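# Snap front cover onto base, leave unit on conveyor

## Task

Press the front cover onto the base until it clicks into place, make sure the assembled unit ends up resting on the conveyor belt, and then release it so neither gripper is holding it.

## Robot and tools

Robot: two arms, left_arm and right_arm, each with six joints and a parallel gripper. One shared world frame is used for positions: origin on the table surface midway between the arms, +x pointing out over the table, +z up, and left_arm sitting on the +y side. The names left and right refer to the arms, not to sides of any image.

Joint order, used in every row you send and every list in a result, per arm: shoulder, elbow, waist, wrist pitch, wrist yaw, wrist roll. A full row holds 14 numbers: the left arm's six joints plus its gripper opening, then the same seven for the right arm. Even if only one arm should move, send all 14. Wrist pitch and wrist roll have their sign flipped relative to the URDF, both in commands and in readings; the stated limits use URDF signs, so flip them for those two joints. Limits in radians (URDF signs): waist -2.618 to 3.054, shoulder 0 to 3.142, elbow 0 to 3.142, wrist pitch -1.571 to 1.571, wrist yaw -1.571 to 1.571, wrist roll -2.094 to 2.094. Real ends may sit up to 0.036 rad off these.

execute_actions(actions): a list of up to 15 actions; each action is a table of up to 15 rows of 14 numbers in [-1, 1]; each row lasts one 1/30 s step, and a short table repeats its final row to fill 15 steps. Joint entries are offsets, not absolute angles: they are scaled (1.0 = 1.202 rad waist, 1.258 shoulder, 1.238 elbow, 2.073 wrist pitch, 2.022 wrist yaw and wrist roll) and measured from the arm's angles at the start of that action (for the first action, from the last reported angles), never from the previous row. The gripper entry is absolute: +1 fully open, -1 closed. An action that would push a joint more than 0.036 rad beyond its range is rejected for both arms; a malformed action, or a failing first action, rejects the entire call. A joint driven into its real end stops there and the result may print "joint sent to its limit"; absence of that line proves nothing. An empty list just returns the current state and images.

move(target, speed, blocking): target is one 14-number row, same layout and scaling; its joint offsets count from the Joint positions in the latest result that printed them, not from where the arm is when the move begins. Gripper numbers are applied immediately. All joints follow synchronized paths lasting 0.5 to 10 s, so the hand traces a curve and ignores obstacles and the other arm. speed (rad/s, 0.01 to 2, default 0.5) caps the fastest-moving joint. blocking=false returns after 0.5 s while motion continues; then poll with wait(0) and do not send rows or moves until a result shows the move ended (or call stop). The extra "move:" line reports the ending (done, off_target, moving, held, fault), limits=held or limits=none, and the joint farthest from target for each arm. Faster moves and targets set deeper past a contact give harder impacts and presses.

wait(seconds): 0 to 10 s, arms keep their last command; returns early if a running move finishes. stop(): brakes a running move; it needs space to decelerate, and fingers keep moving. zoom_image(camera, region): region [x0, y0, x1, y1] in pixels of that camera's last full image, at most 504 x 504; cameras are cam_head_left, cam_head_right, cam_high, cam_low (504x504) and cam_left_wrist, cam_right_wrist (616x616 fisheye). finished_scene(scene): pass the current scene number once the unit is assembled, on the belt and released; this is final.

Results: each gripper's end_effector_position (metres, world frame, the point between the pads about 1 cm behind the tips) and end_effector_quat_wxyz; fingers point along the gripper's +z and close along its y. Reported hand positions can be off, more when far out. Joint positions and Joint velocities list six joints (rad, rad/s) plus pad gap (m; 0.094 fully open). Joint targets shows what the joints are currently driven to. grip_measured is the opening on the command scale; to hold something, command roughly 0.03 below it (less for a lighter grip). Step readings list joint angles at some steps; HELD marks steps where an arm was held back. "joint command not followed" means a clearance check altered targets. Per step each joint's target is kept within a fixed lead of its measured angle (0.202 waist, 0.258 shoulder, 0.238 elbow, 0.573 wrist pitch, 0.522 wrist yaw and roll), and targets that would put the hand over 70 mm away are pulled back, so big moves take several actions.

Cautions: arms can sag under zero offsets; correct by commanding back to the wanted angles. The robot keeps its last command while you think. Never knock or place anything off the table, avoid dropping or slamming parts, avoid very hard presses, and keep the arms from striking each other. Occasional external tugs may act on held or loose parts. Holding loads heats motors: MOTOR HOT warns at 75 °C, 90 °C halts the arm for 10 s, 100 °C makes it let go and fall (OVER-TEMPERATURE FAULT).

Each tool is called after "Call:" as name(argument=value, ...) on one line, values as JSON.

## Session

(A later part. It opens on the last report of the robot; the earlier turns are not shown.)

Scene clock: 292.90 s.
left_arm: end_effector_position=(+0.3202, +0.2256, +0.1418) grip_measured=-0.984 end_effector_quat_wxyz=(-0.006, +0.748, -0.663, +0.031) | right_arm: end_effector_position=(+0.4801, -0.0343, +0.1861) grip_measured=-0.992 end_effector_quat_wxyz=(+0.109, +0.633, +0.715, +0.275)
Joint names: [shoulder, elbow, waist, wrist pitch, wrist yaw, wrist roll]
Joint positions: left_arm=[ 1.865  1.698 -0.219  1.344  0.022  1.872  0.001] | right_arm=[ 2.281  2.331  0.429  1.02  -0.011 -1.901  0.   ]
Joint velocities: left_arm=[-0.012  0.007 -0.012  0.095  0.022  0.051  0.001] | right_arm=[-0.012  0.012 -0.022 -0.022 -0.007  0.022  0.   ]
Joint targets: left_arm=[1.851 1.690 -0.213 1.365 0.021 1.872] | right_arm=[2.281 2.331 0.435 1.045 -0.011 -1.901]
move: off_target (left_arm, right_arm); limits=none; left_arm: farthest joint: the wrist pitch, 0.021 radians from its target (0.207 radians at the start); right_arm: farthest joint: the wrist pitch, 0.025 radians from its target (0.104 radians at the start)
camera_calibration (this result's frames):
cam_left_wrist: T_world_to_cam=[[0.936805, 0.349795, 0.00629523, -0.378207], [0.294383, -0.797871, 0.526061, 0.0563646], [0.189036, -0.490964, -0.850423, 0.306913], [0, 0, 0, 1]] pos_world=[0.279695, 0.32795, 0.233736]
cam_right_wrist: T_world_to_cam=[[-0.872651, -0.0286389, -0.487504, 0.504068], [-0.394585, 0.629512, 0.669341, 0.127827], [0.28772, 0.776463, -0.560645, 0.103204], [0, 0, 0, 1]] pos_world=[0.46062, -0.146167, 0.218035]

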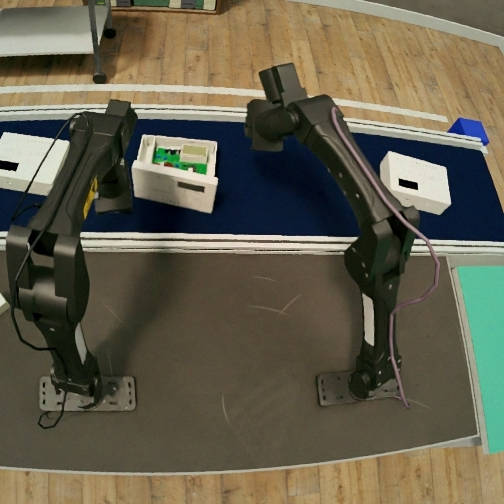

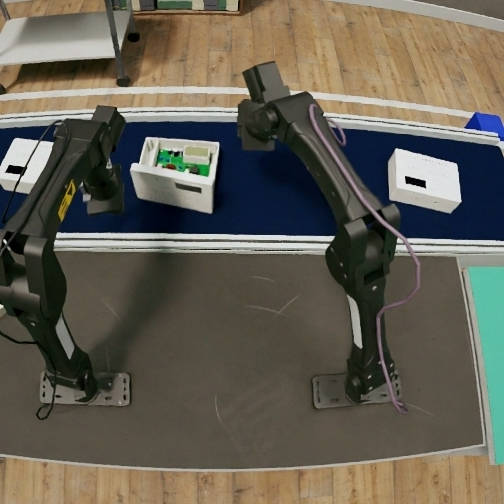

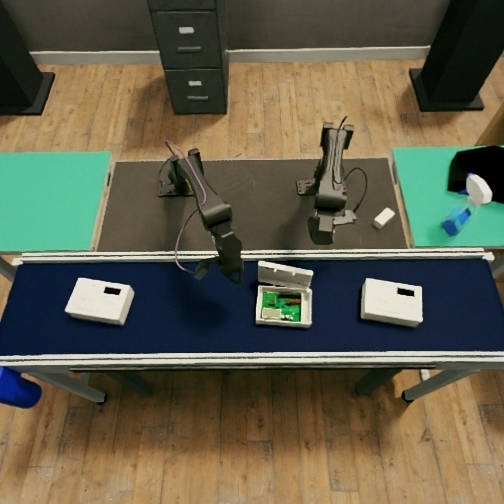

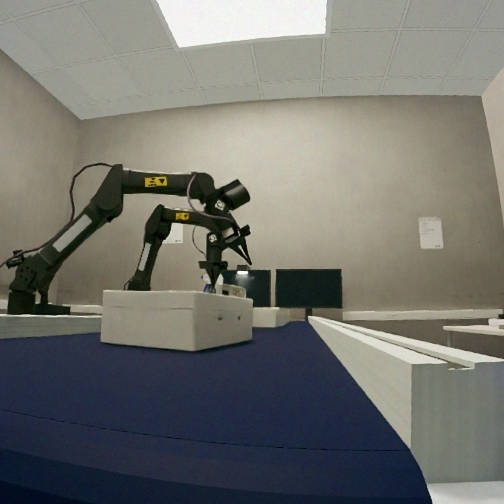

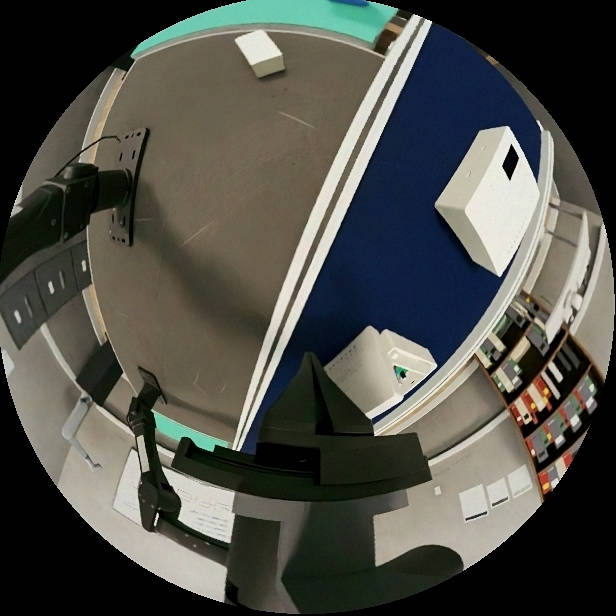

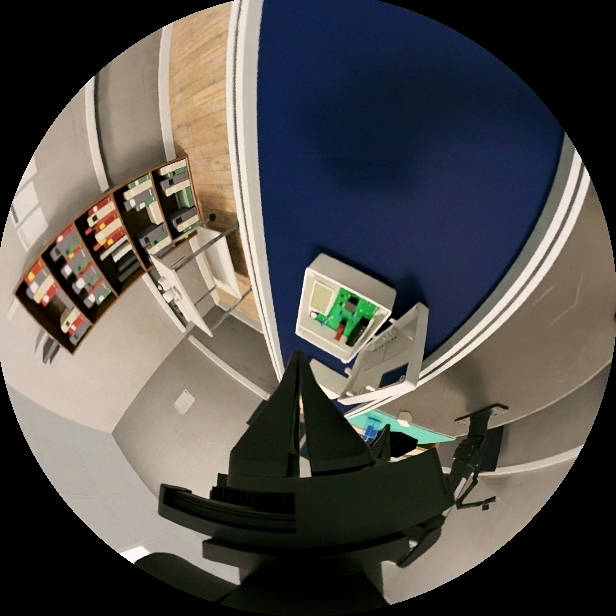

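Call:
move(target=[0.15,0.4,-0.1,0.07,0,-0.05,0,-0.1,0,-0.1,0,0,0,-0.5])

Call:
move(target=[0.13,0.17,-0.06,0.01,0,0,0,0,0,0,0,0,0,-0.5])

Scene clock: 309.50 s.
left_arm: end_effector_position=(+0.3762, +0.1654, +0.1979) grip_measured=-0.003 end_effector_quat_wxyz=(+0.046, -0.671, +0.734, -0.098) | right_arm: end_effector_position=(+0.4963, -0.0985, +0.2504) grip_measured=-0.503 end_effector_quat_wxyz=(+0.150, +0.659, +0.664, +0.321)
Joint names: [shoulder, elbow, waist, wrist pitch, wrist yaw, wrist roll]
Joint positions: left_arm=[ 2.051  2.167 -0.333  1.47   0.022  1.777  0.047] | right_arm=[ 2.166  2.331  0.314  1.012 -0.011 -1.901  0.023]
Joint velocities: left_arm=[-0.002 -0.002  0.002 -0.007  0.022  0.066 -0.001] | right_arm=[-0.012 -0.017 -0.012  0.051 -0.007  0.051 -0.001]
Joint targets: left_arm=[2.053 2.193 -0.339 1.489 0.022 1.771] | right_arm=[2.155 2.331 0.309 1.020 -0.011 -1.901]
move: off_target (left_arm); limits=none; left_arm: farthest joint: the elbow, 0.027 radians from its target (0.495 radians at the start); right_arm: farthest joint: the shoulder, 0.011 radians from its target (0.126 radians at the start)
camera_calibration (this result's frames):
cam_left_wrist: T_world_to_cam=[[0.976777, 0.151592, 0.151417, -0.420874], [0.0384214, -0.819171, 0.572262, 0.0530278], [0.210787, -0.553154, -0.805971, 0.307788], [0, 0, 0, 1]] pos_world=[0.344185, 0.277494, 0.281451]
cam_right_wrist: T_world_to_cam=[[-0.808344, 0.0933307, -0.581265, 0.55128], [-0.396356, 0.643776, 0.654565, 0.137546], [0.435296, 0.759501, -0.4834, 0.0901751], [0, 0, 0, 1]] pos_world=[0.460888, -0.208488, 0.273998]

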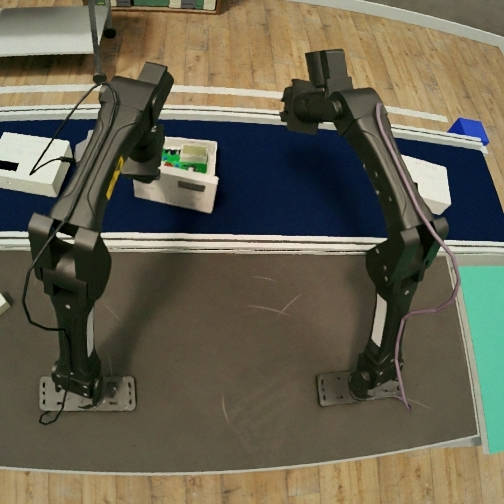

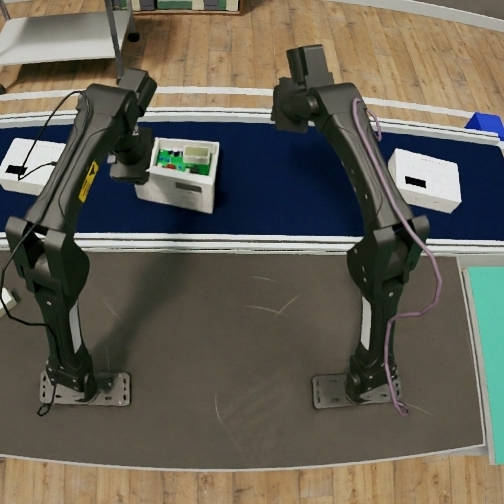

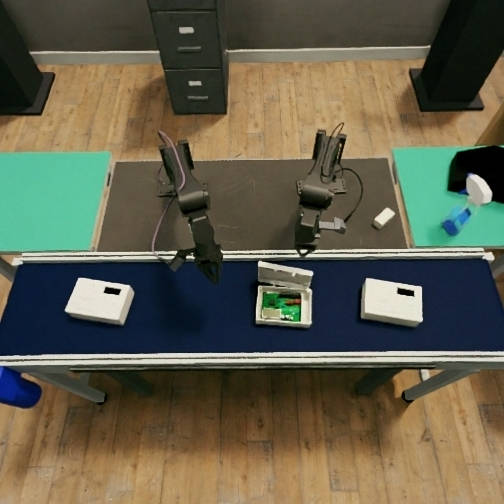

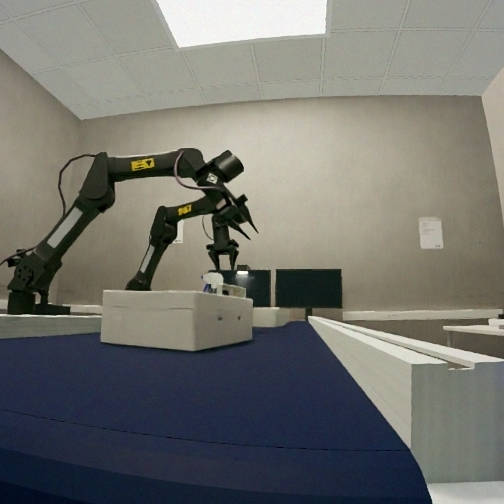

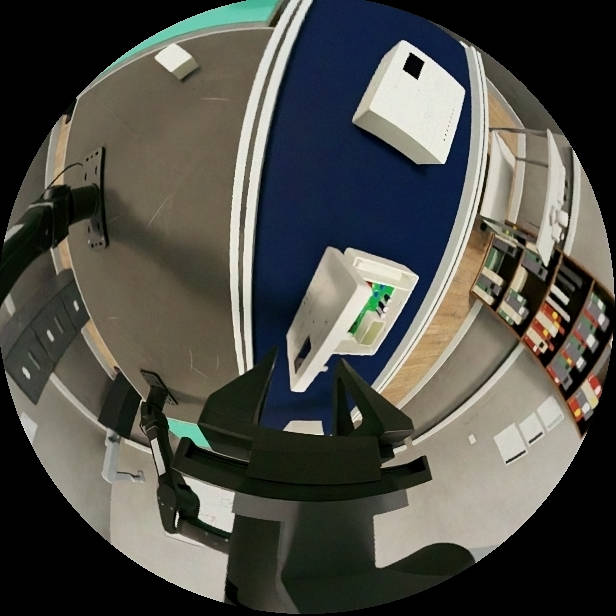

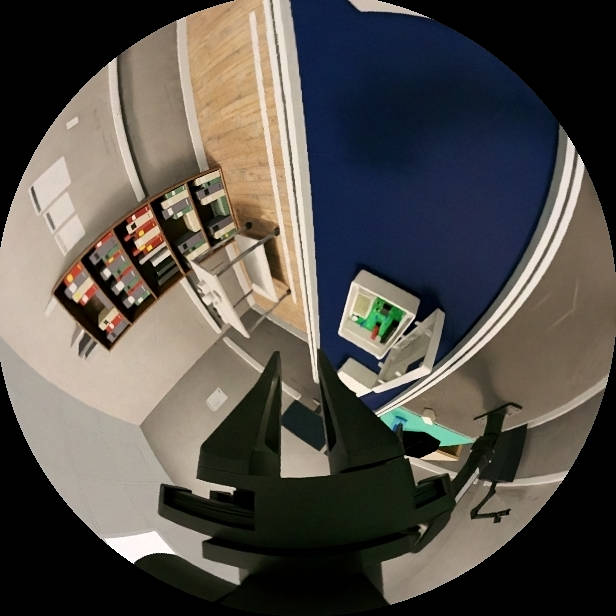

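Scene clock: 310.47 s.
left_arm: end_effector_position=(+0.4029, +0.1232, +0.1767) grip_measured=-0.003 end_effector_quat_wxyz=(+0.044, -0.645, +0.756, -0.103) | right_arm: end_effector_position=(+0.4972, -0.0982, +0.2512) grip_measured=-0.503 end_effector_quat_wxyz=(+0.151, +0.658, +0.663, +0.323)
Joint names: [shoulder, elbow, waist, wrist pitch, wrist yaw, wrist roll]
Joint positions: left_arm=[ 2.223  2.35  -0.402  1.474  0.023  1.777  0.047] | right_arm=[ 2.166  2.331  0.314  1.007 -0.011 -1.901  0.023]
Joint velocities: left_arm=[-0.007 -0.022 -0.007  0.066  0.007 -0.022  0.   ] | right_arm=[ 0.012  0.002 -0.007 -0.037 -0.051  0.066 -0.001]
Joint targets: left_arm=[2.215 2.377 -0.405 1.491 0.022 1.777] | right_arm=[2.166 2.331 0.314 1.012 -0.011 -1.901]
move: off_target (left_arm); limits=none; left_arm: farthest joint: the elbow, 0.027 radians from its target (0.211 radians at the start); right_arm: farthest joint: the wrist pitch, 0.005 radians from its target (0.000 radians at the start)
camera_calibration (this result's frames):
cam_left_wrist: T_world_to_cam=[[0.983803, 0.0842243, 0.158233, -0.43318], [-0.0224681, -0.817837, 0.575012, 0.0534312], [0.177839, -0.569254, -0.802698, 0.27648], [0, 0, 0, 1]] pos_world=[0.378196, 0.23757, 0.25975]
cam_right_wrist: T_world_to_cam=[[-0.805613, 0.0942801, -0.584893, 0.552078], [-0.39942, 0.642711, 0.653748, 0.138785], [0.437552, 0.760285, -0.480119, 0.0880918], [0, 0, 0, 1]] pos_world=[0.46165, -0.208223, 0.274471]

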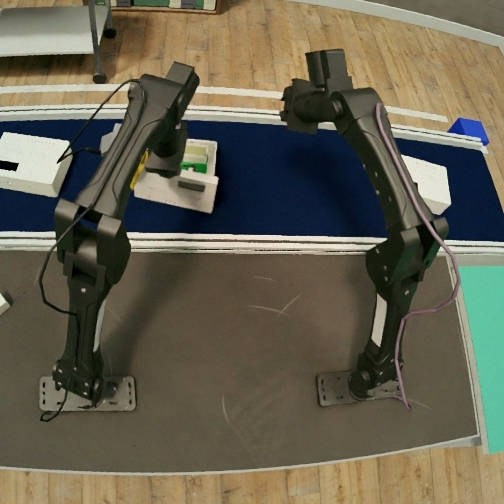

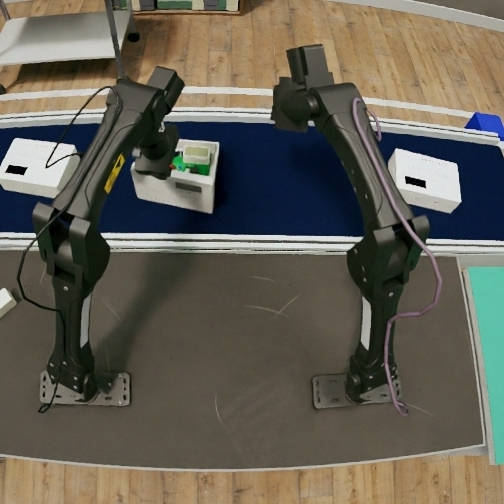

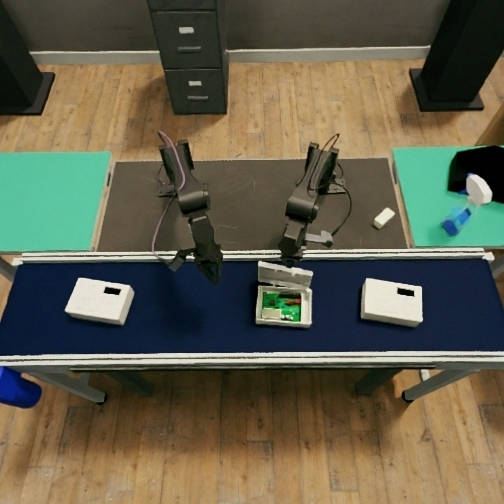

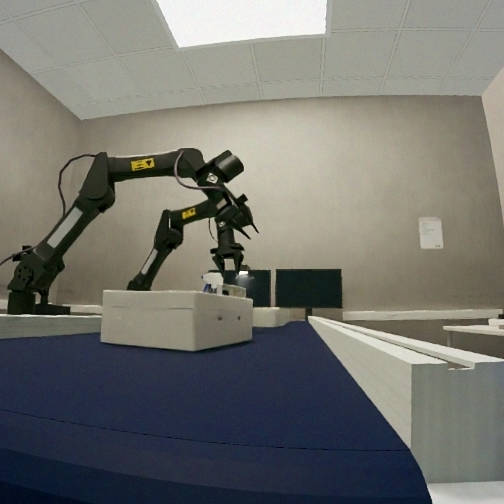

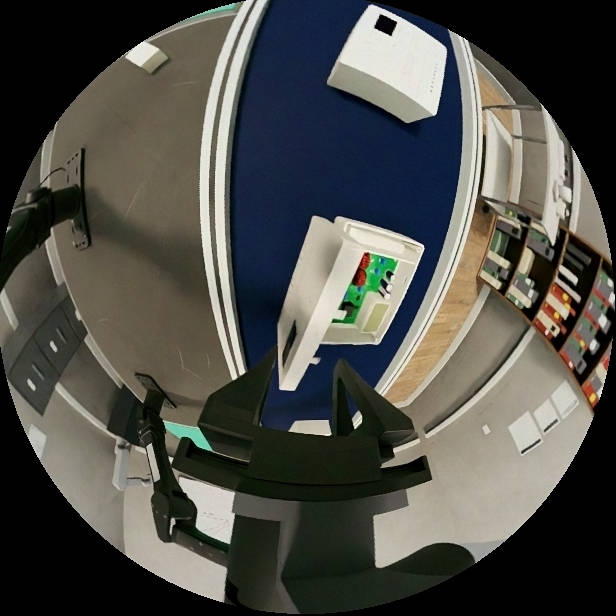

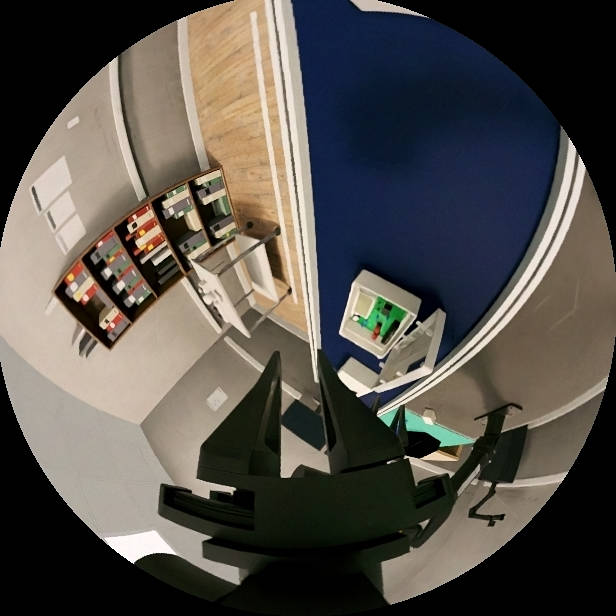

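Call:
move(target=[-0.6,-0.99,-0.286,-0.7,-0.1,-0.1,-0.2,0,0,-0.1,0,0,0,-0.5], speed=0.8)

Call:
move(target=[0.1,-0.53,0,-0.5,-0.18,0,-0.2,0,0,0,0,0,0,-0.5], speed=0.8)

Call:
move(target=[0.22,0,0,-0.21,0,0,-0.2,0,0,0,0,0,0,-0.5])

Scene clock: 324.87 s.
left_arm: end_effector_position=(+0.3476, +0.0093, +0.2543) grip_measured=-0.197 end_effector_quat_wxyz=(+0.290, -0.398, +0.732, -0.472) | right_arm: end_effector_position=(+0.5159, -0.1590, +0.2521) grip_measured=-0.503 end_effector_quat_wxyz=(+0.170, +0.694, +0.625, +0.316)
Joint names: [shoulder, elbow, waist, wrist pitch, wrist yaw, wrist roll]
Joint positions: left_arm=[ 1.493  1.13  -0.739  0.039 -0.163  1.587  0.038] | right_arm=[ 2.166  2.331  0.201  1.002 -0.011 -1.901  0.023]
Joint velocities: left_arm=[-0.022  0.017 -0.007  0.007 -0.007  0.022 -0.001] | right_arm=[ 0.007 -0.007 -0.017  0.051  0.022 -0.037 -0.001]
Joint targets: left_arm=[1.469 1.125 -0.746 0.023 -0.180 1.575] | right_arm=[2.166 2.331 0.194 1.007 -0.011 -1.901]
move: off_target (left_arm); limits=none; left_arm: farthest joint: the shoulder, 0.025 radians from its target (0.755 radians at the start); right_arm: farthest joint: the waist, 0.008 radians from its target (0.120 radians at the start)
camera_calibration (this result's frames):
cam_left_wrist: T_world_to_cam=[[0.447778, -0.0466654, 0.892926, -0.380686], [-0.754907, -0.554905, 0.349565, 0.223936], [0.479177, -0.830604, -0.283703, 0.0494192], [0, 0, 0, 1]] pos_world=[0.315833, 0.147546, 0.275664]
cam_right_wrist: T_world_to_cam=[[-0.787091, 0.184793, -0.588506, 0.579102], [-0.327879, 0.682786, 0.652916, 0.15449], [0.522478, 0.706863, -0.476825, 0.0734266], [0, 0, 0, 1]] pos_world=[0.468096, -0.2644, 0.274947]

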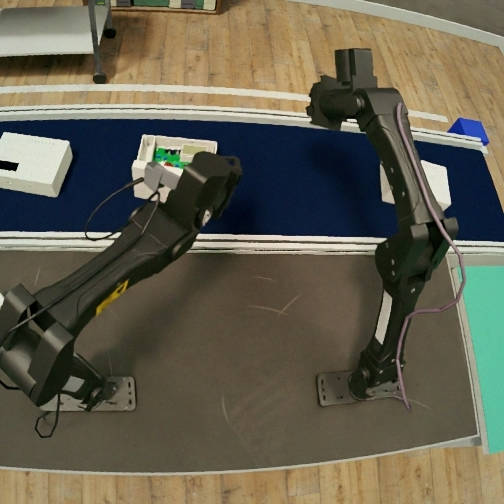

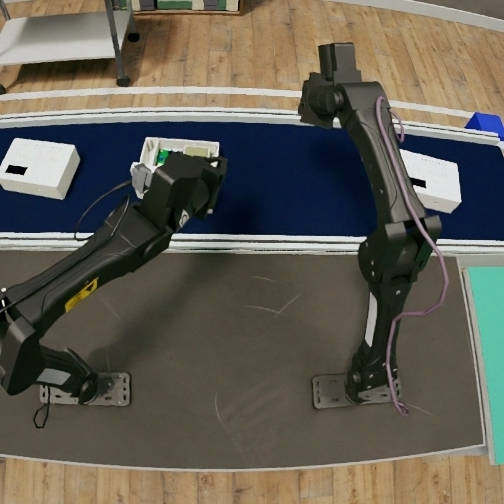

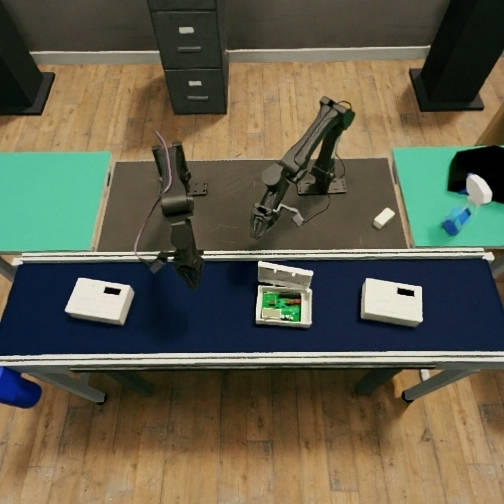

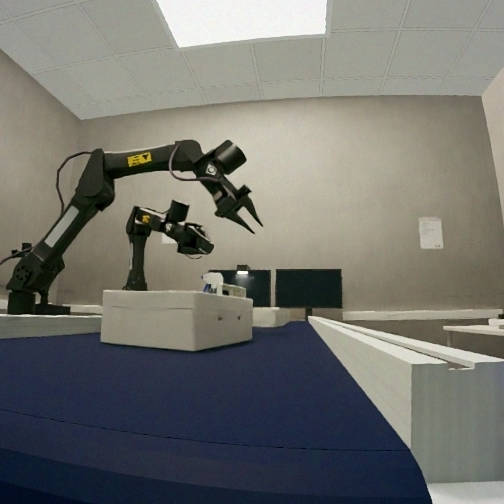

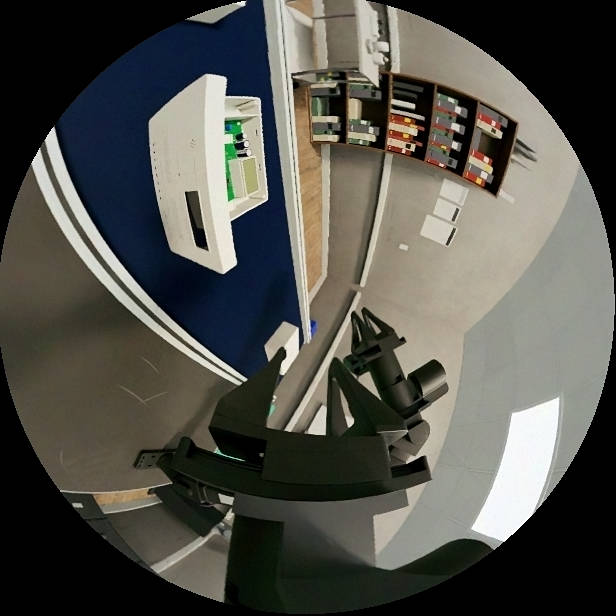

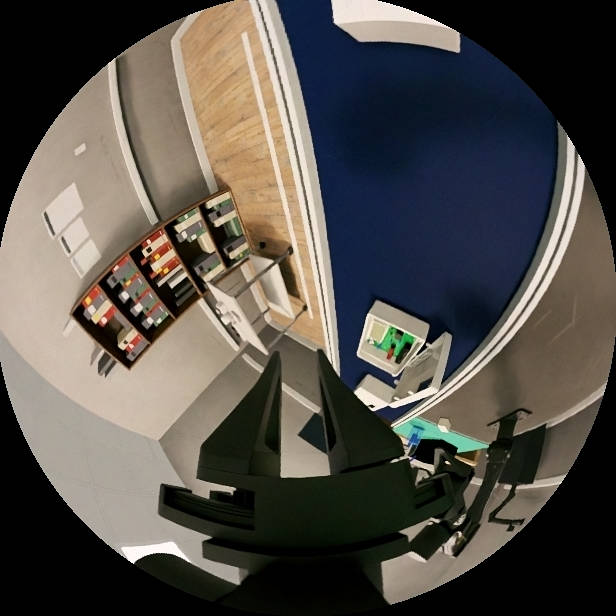

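Scene clock: 327.03 s.
left_arm: end_effector_position=(+0.3362, +0.0953, +0.1499) grip_measured=-0.197 end_effector_quat_wxyz=(+0.435, -0.465, +0.592, -0.493) | right_arm: end_effector_position=(+0.5168, -0.1588, +0.2529) grip_measured=-0.503 end_effector_quat_wxyz=(+0.171, +0.693, +0.624, +0.318)
Joint names: [shoulder, elbow, waist, wrist pitch, wrist yaw, wrist roll]
Joint positions: left_arm=[ 1.617  0.478 -0.739 -0.983 -0.513  1.59   0.038] | right_arm=[ 2.166  2.331  0.201  0.997 -0.011 -1.901  0.023]
Joint velocities: left_arm=[-0.017  0.002 -0.002  0.007 -0.051  0.007 -0.   ] | right_arm=[ 0.002 -0.012  0.002  0.022 -0.022  0.081 -0.   ]
Joint targets: left_arm=[1.619 0.474 -0.739 -0.997 -0.527 1.587] | right_arm=[2.166 2.331 0.201 1.002 -0.011 -1.901]
move: done; limits=none; left_arm: farthest joint: the wrist pitch, 0.015 radians from its target (1.037 radians at the start); right_arm: farthest joint: the wrist pitch, 0.005 radians from its target (0.000 radians at the start)
camera_calibration (this result's frames):
cam_left_wrist: T_world_to_cam=[[0.196275, 0.145525, 0.96969, -0.223643], [-0.602937, -0.761962, 0.236391, 0.285129], [0.773268, -0.63106, -0.0618111, -0.0543981], [0, 0, 0, 1]] pos_world=[0.257874, 0.215475, 0.1461]
cam_right_wrist: T_world_to_cam=[[-0.784236, 0.185438, -0.592104, 0.57979], [-0.331035, 0.682073, 0.652067, 0.155838], [0.524776, 0.707382, -0.47352, 0.0712715], [0, 0, 0, 1]] pos_world=[0.468878, -0.264224, 0.275428]

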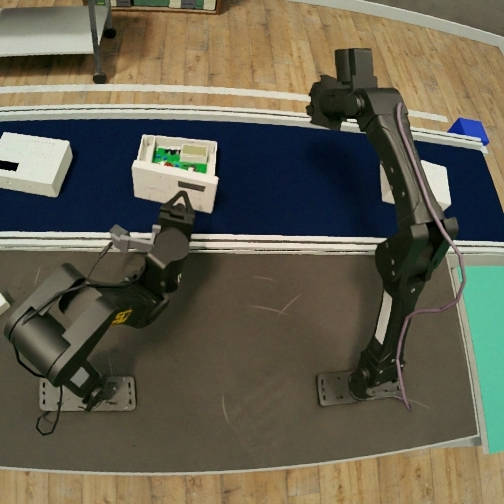

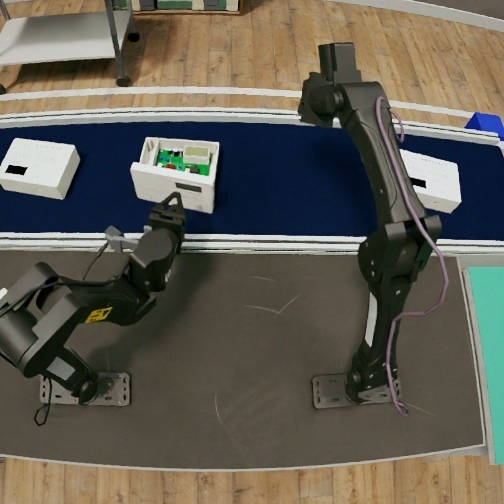

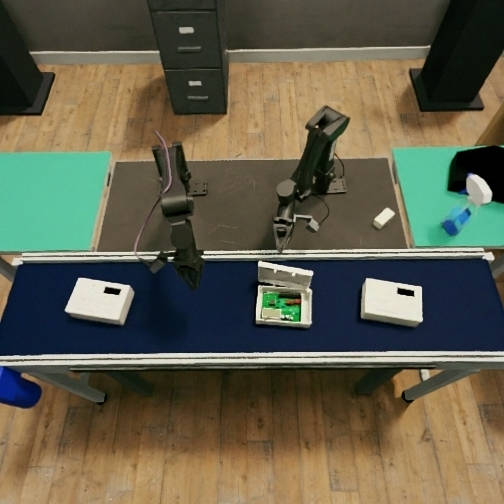

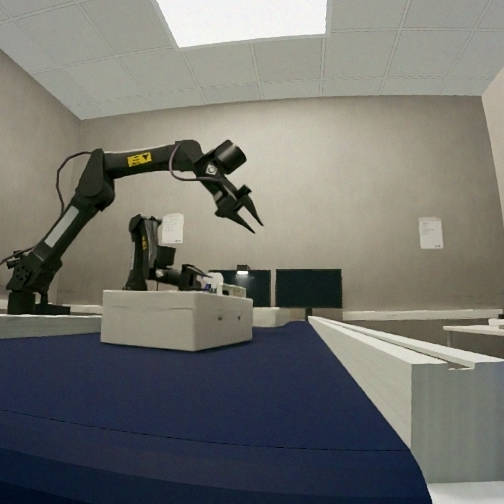

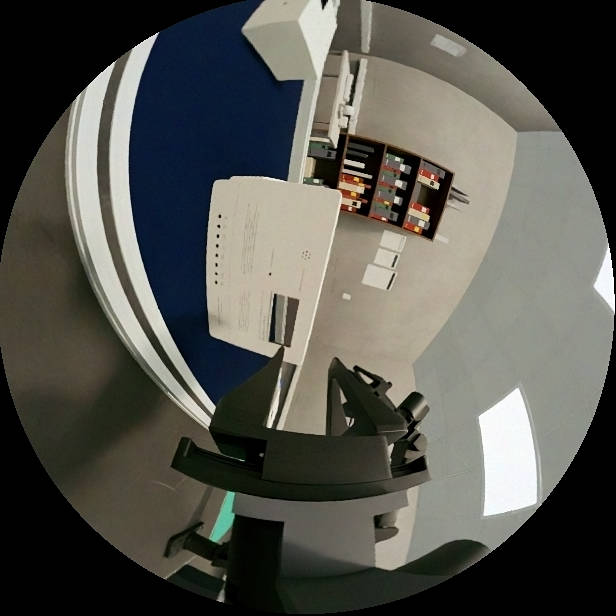

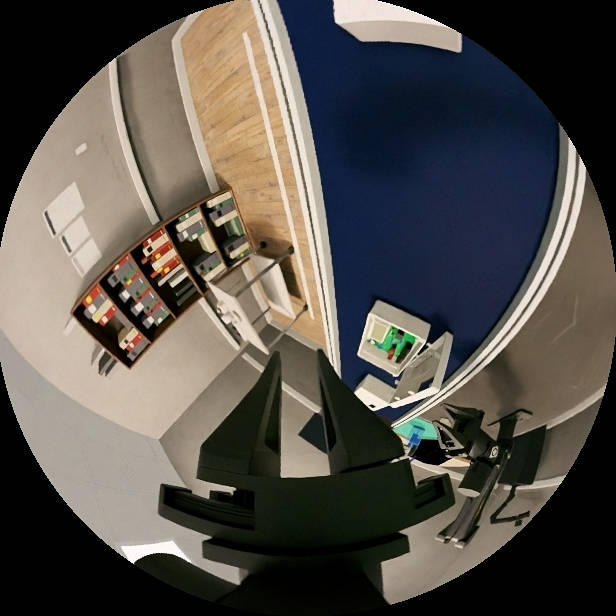

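Scene clock: 328.70 s.
left_arm: end_effector_position=(+0.3472, +0.0860, +0.1343) grip_measured=-0.197 end_effector_quat_wxyz=(+0.444, -0.458, +0.543, -0.546) | right_arm: end_effector_position=(+0.5176, -0.1586, +0.2537) grip_measured=-0.503 end_effector_quat_wxyz=(+0.172, +0.692, +0.624, +0.320)
Joint names: [shoulder, elbow, waist, wrist pitch, wrist yaw, wrist roll]
Joint positions: left_arm=[ 1.891  0.478 -0.739 -1.403 -0.513  1.594  0.038] | right_arm=[ 2.166  2.331  0.201  0.992 -0.011 -1.901  0.023]
Joint velocities: left_arm=[-0.002 -0.022  0.012 -0.007 -0.007 -0.007  0.   ] | right_arm=[ 0.012 -0.002 -0.027  0.051  0.022 -0.022 -0.   ]
Joint targets: left_arm=[1.894 0.478 -0.739 -1.418 -0.513 1.590] | right_arm=[2.166 2.331 0.201 0.997 -0.011 -1.901]
move: done; limits=none; left_arm: farthest joint: the wrist pitch, 0.016 radians from its target (0.436 radians at the start); right_arm: farthest joint: the wrist pitch, 0.005 radians from its target (0.000 radians at the start)
camera_calibration (this result's frames):
cam_left_wrist: T_world_to_cam=[[0.0886815, 0.239829, 0.966756, -0.179717], [-0.629264, -0.738875, 0.24102, 0.294922], [0.772115, -0.629719, 0.0853914, -0.0892348], [0, 0, 0, 1]] pos_world=[0.270421, 0.204819, 0.11028]
cam_right_wrist: T_world_to_cam=[[-0.781363, 0.186086, -0.595688, 0.580467], [-0.334187, 0.681362, 0.651203, 0.157191], [0.527059, 0.707897, -0.470203, 0.0691163], [0, 0, 0, 1]] pos_world=[0.469658, -0.264048, 0.275913]

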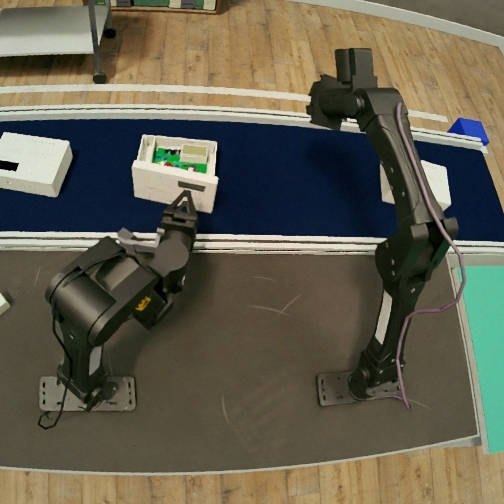

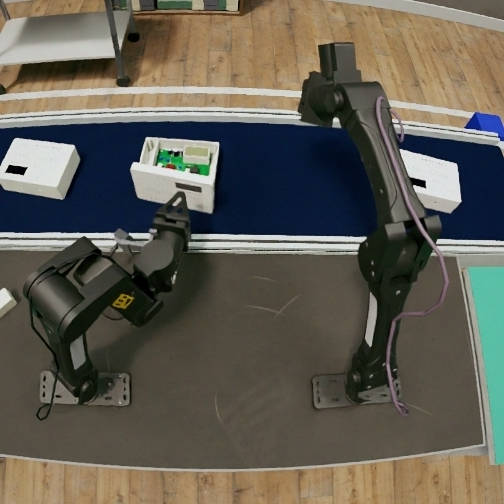

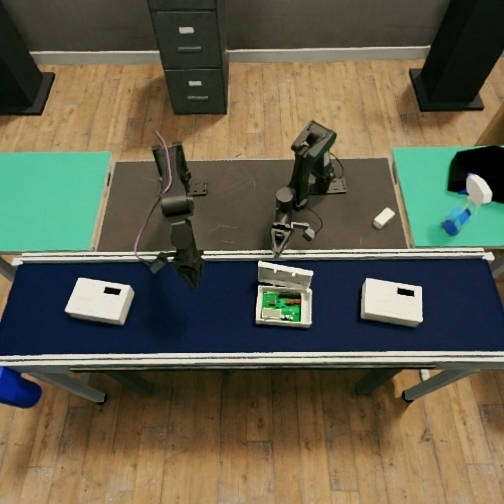

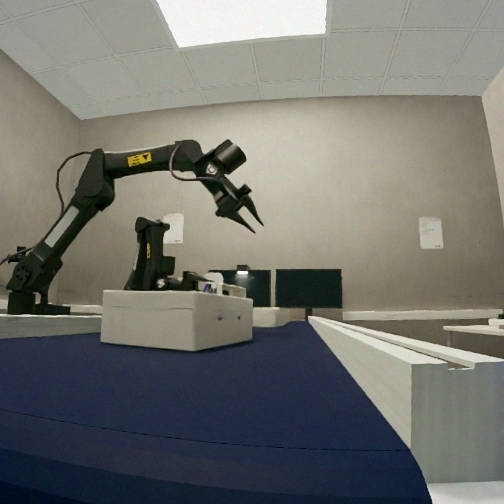

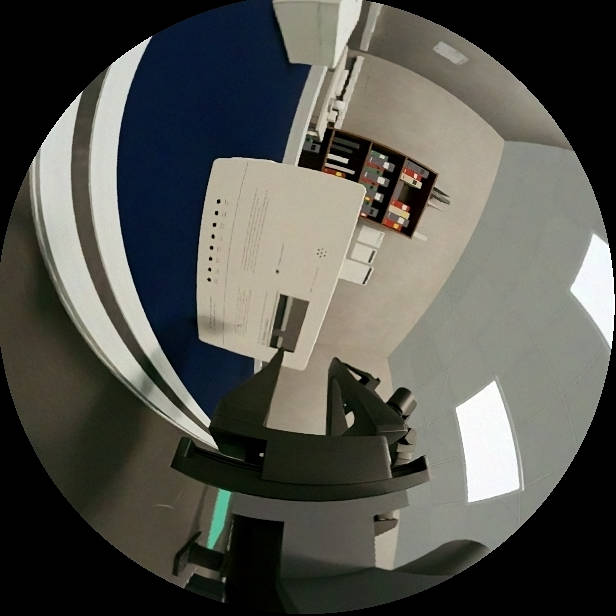

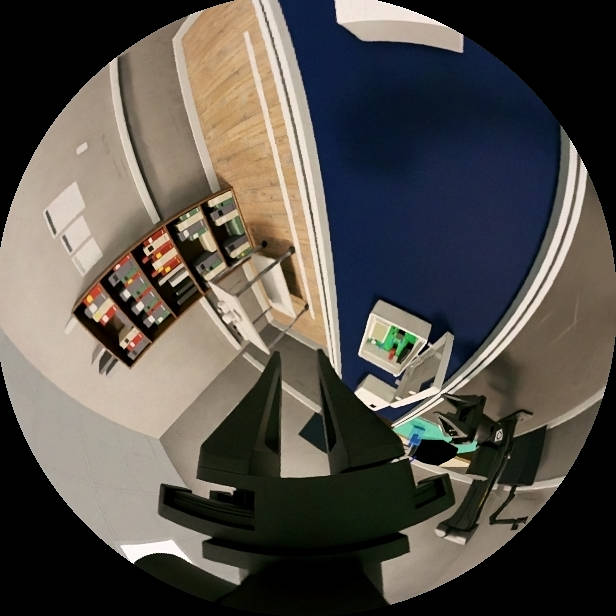

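Call:
move(target=[0.062,0.135,0.065,0.028,0.035,0,-0.2,0,0,0,0,0,0,-0.5], speed=0.15)

Call:
zoom_image(camera="cam_high", region=[240,230,330,320])

Scene clock: 335.07 s.
left_arm: end_effector_position=(+0.3868, +0.0826, +0.1398) grip_measured=-0.197 end_effector_quat_wxyz=(+0.448, -0.460, +0.532, -0.552) | right_arm: end_effector_position=(+0.5185, -0.1584, +0.2546) grip_measured=-0.503 end_effector_quat_wxyz=(+0.174, +0.692, +0.623, +0.322)
Joint names: [shoulder, elbow, waist, wrist pitch, wrist yaw, wrist roll]
Joint positions: left_arm=[ 1.965  0.622 -0.67  -1.354 -0.454  1.597  0.038] | right_arm=[ 2.166  2.331  0.201  0.987 -0.011 -1.901  0.023]
Joint velocities: left_arm=[-0.002  0.002  0.002  0.007 -0.022  0.007 -0.001] | right_arm=[-0.002 -0.017  0.007 -0.022  0.022 -0.007  0.   ]
Joint targets: left_arm=[1.969 0.646 -0.661 -1.344 -0.442 1.594] | right_arm=[2.166 2.331 0.201 0.992 -0.011 -1.901]
move: off_target (left_arm); limits=none; left_arm: farthest joint: the elbow, 0.023 radians from its target (0.167 radians at the start); right_arm: farthest joint: the wrist pitch, 0.005 radians from its target (0.000 radians at the start)
camera_calibration (this result's frames):
cam_left_wrist: T_world_to_cam=[[0.0700956, 0.256857, 0.963904, -0.181552], [-0.625357, -0.741515, 0.243072, 0.314376], [0.777184, -0.619823, 0.108651, -0.128495], [0, 0, 0, 1]] pos_world=[0.309188, 0.200103, 0.112544]
cam_right_wrist: T_world_to_cam=[[-0.778472, 0.186739, -0.599257, 0.581132], [-0.337335, 0.680651, 0.650322, 0.15855], [0.529325, 0.708408, -0.466875, 0.066961], [0, 0, 0, 1]] pos_world=[0.470435, -0.263872, 0.276402]

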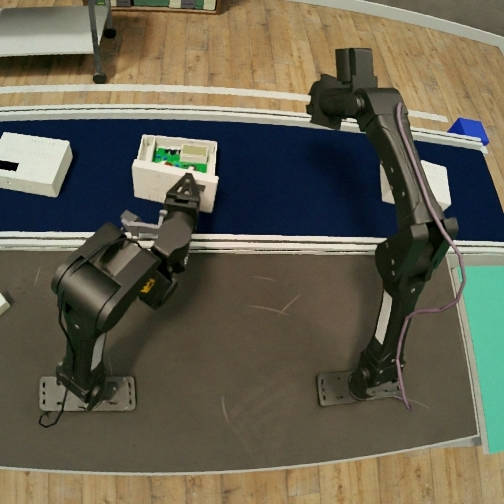

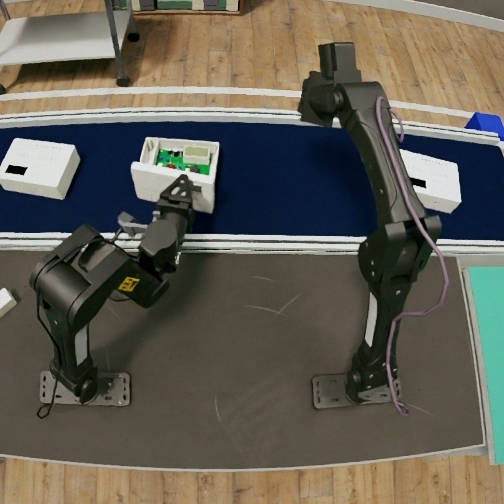

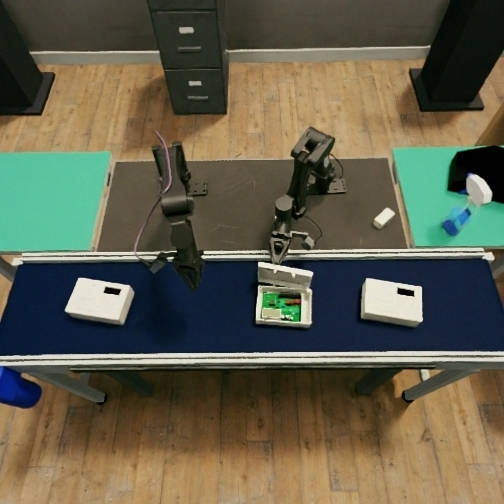

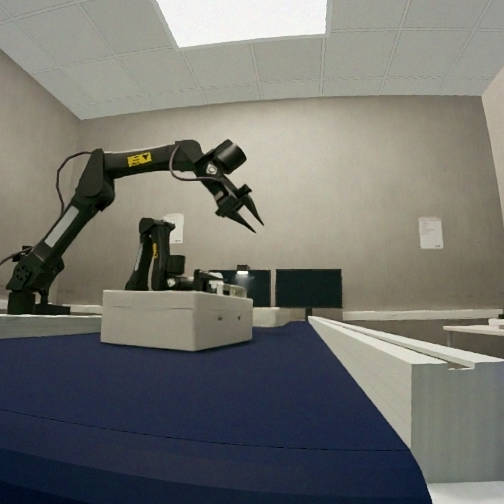

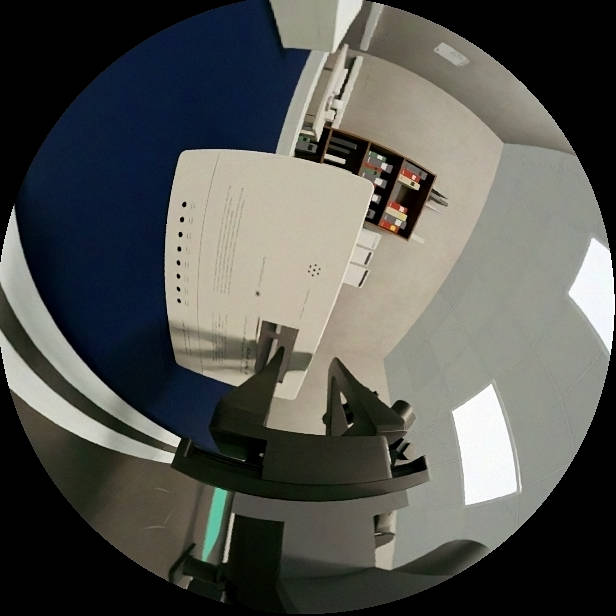

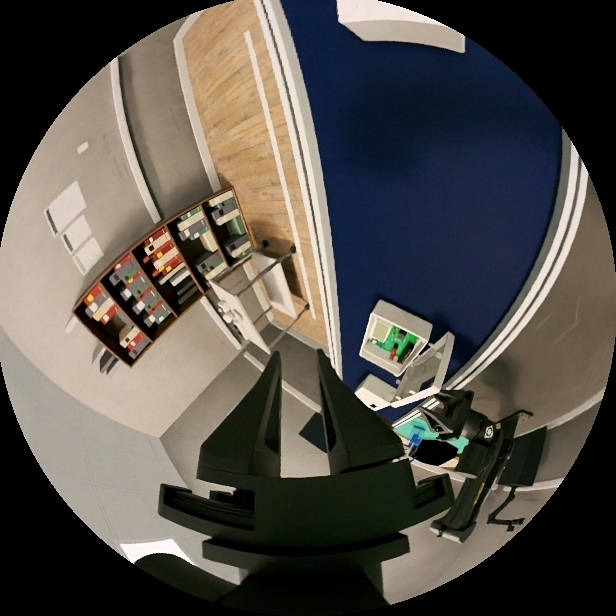

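Region (240, 230, 330, 320) of cam_high's 504x504 image, scaled by 5.600, with more detail than that image has.

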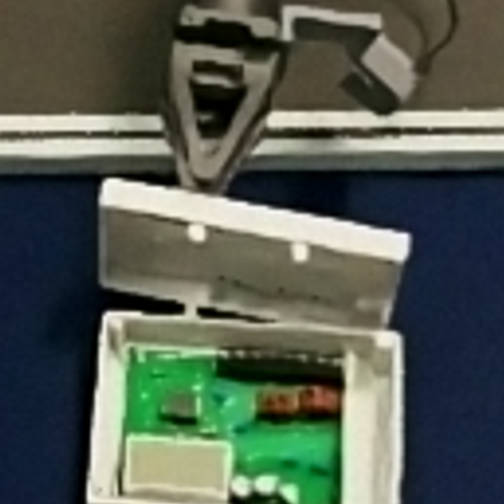

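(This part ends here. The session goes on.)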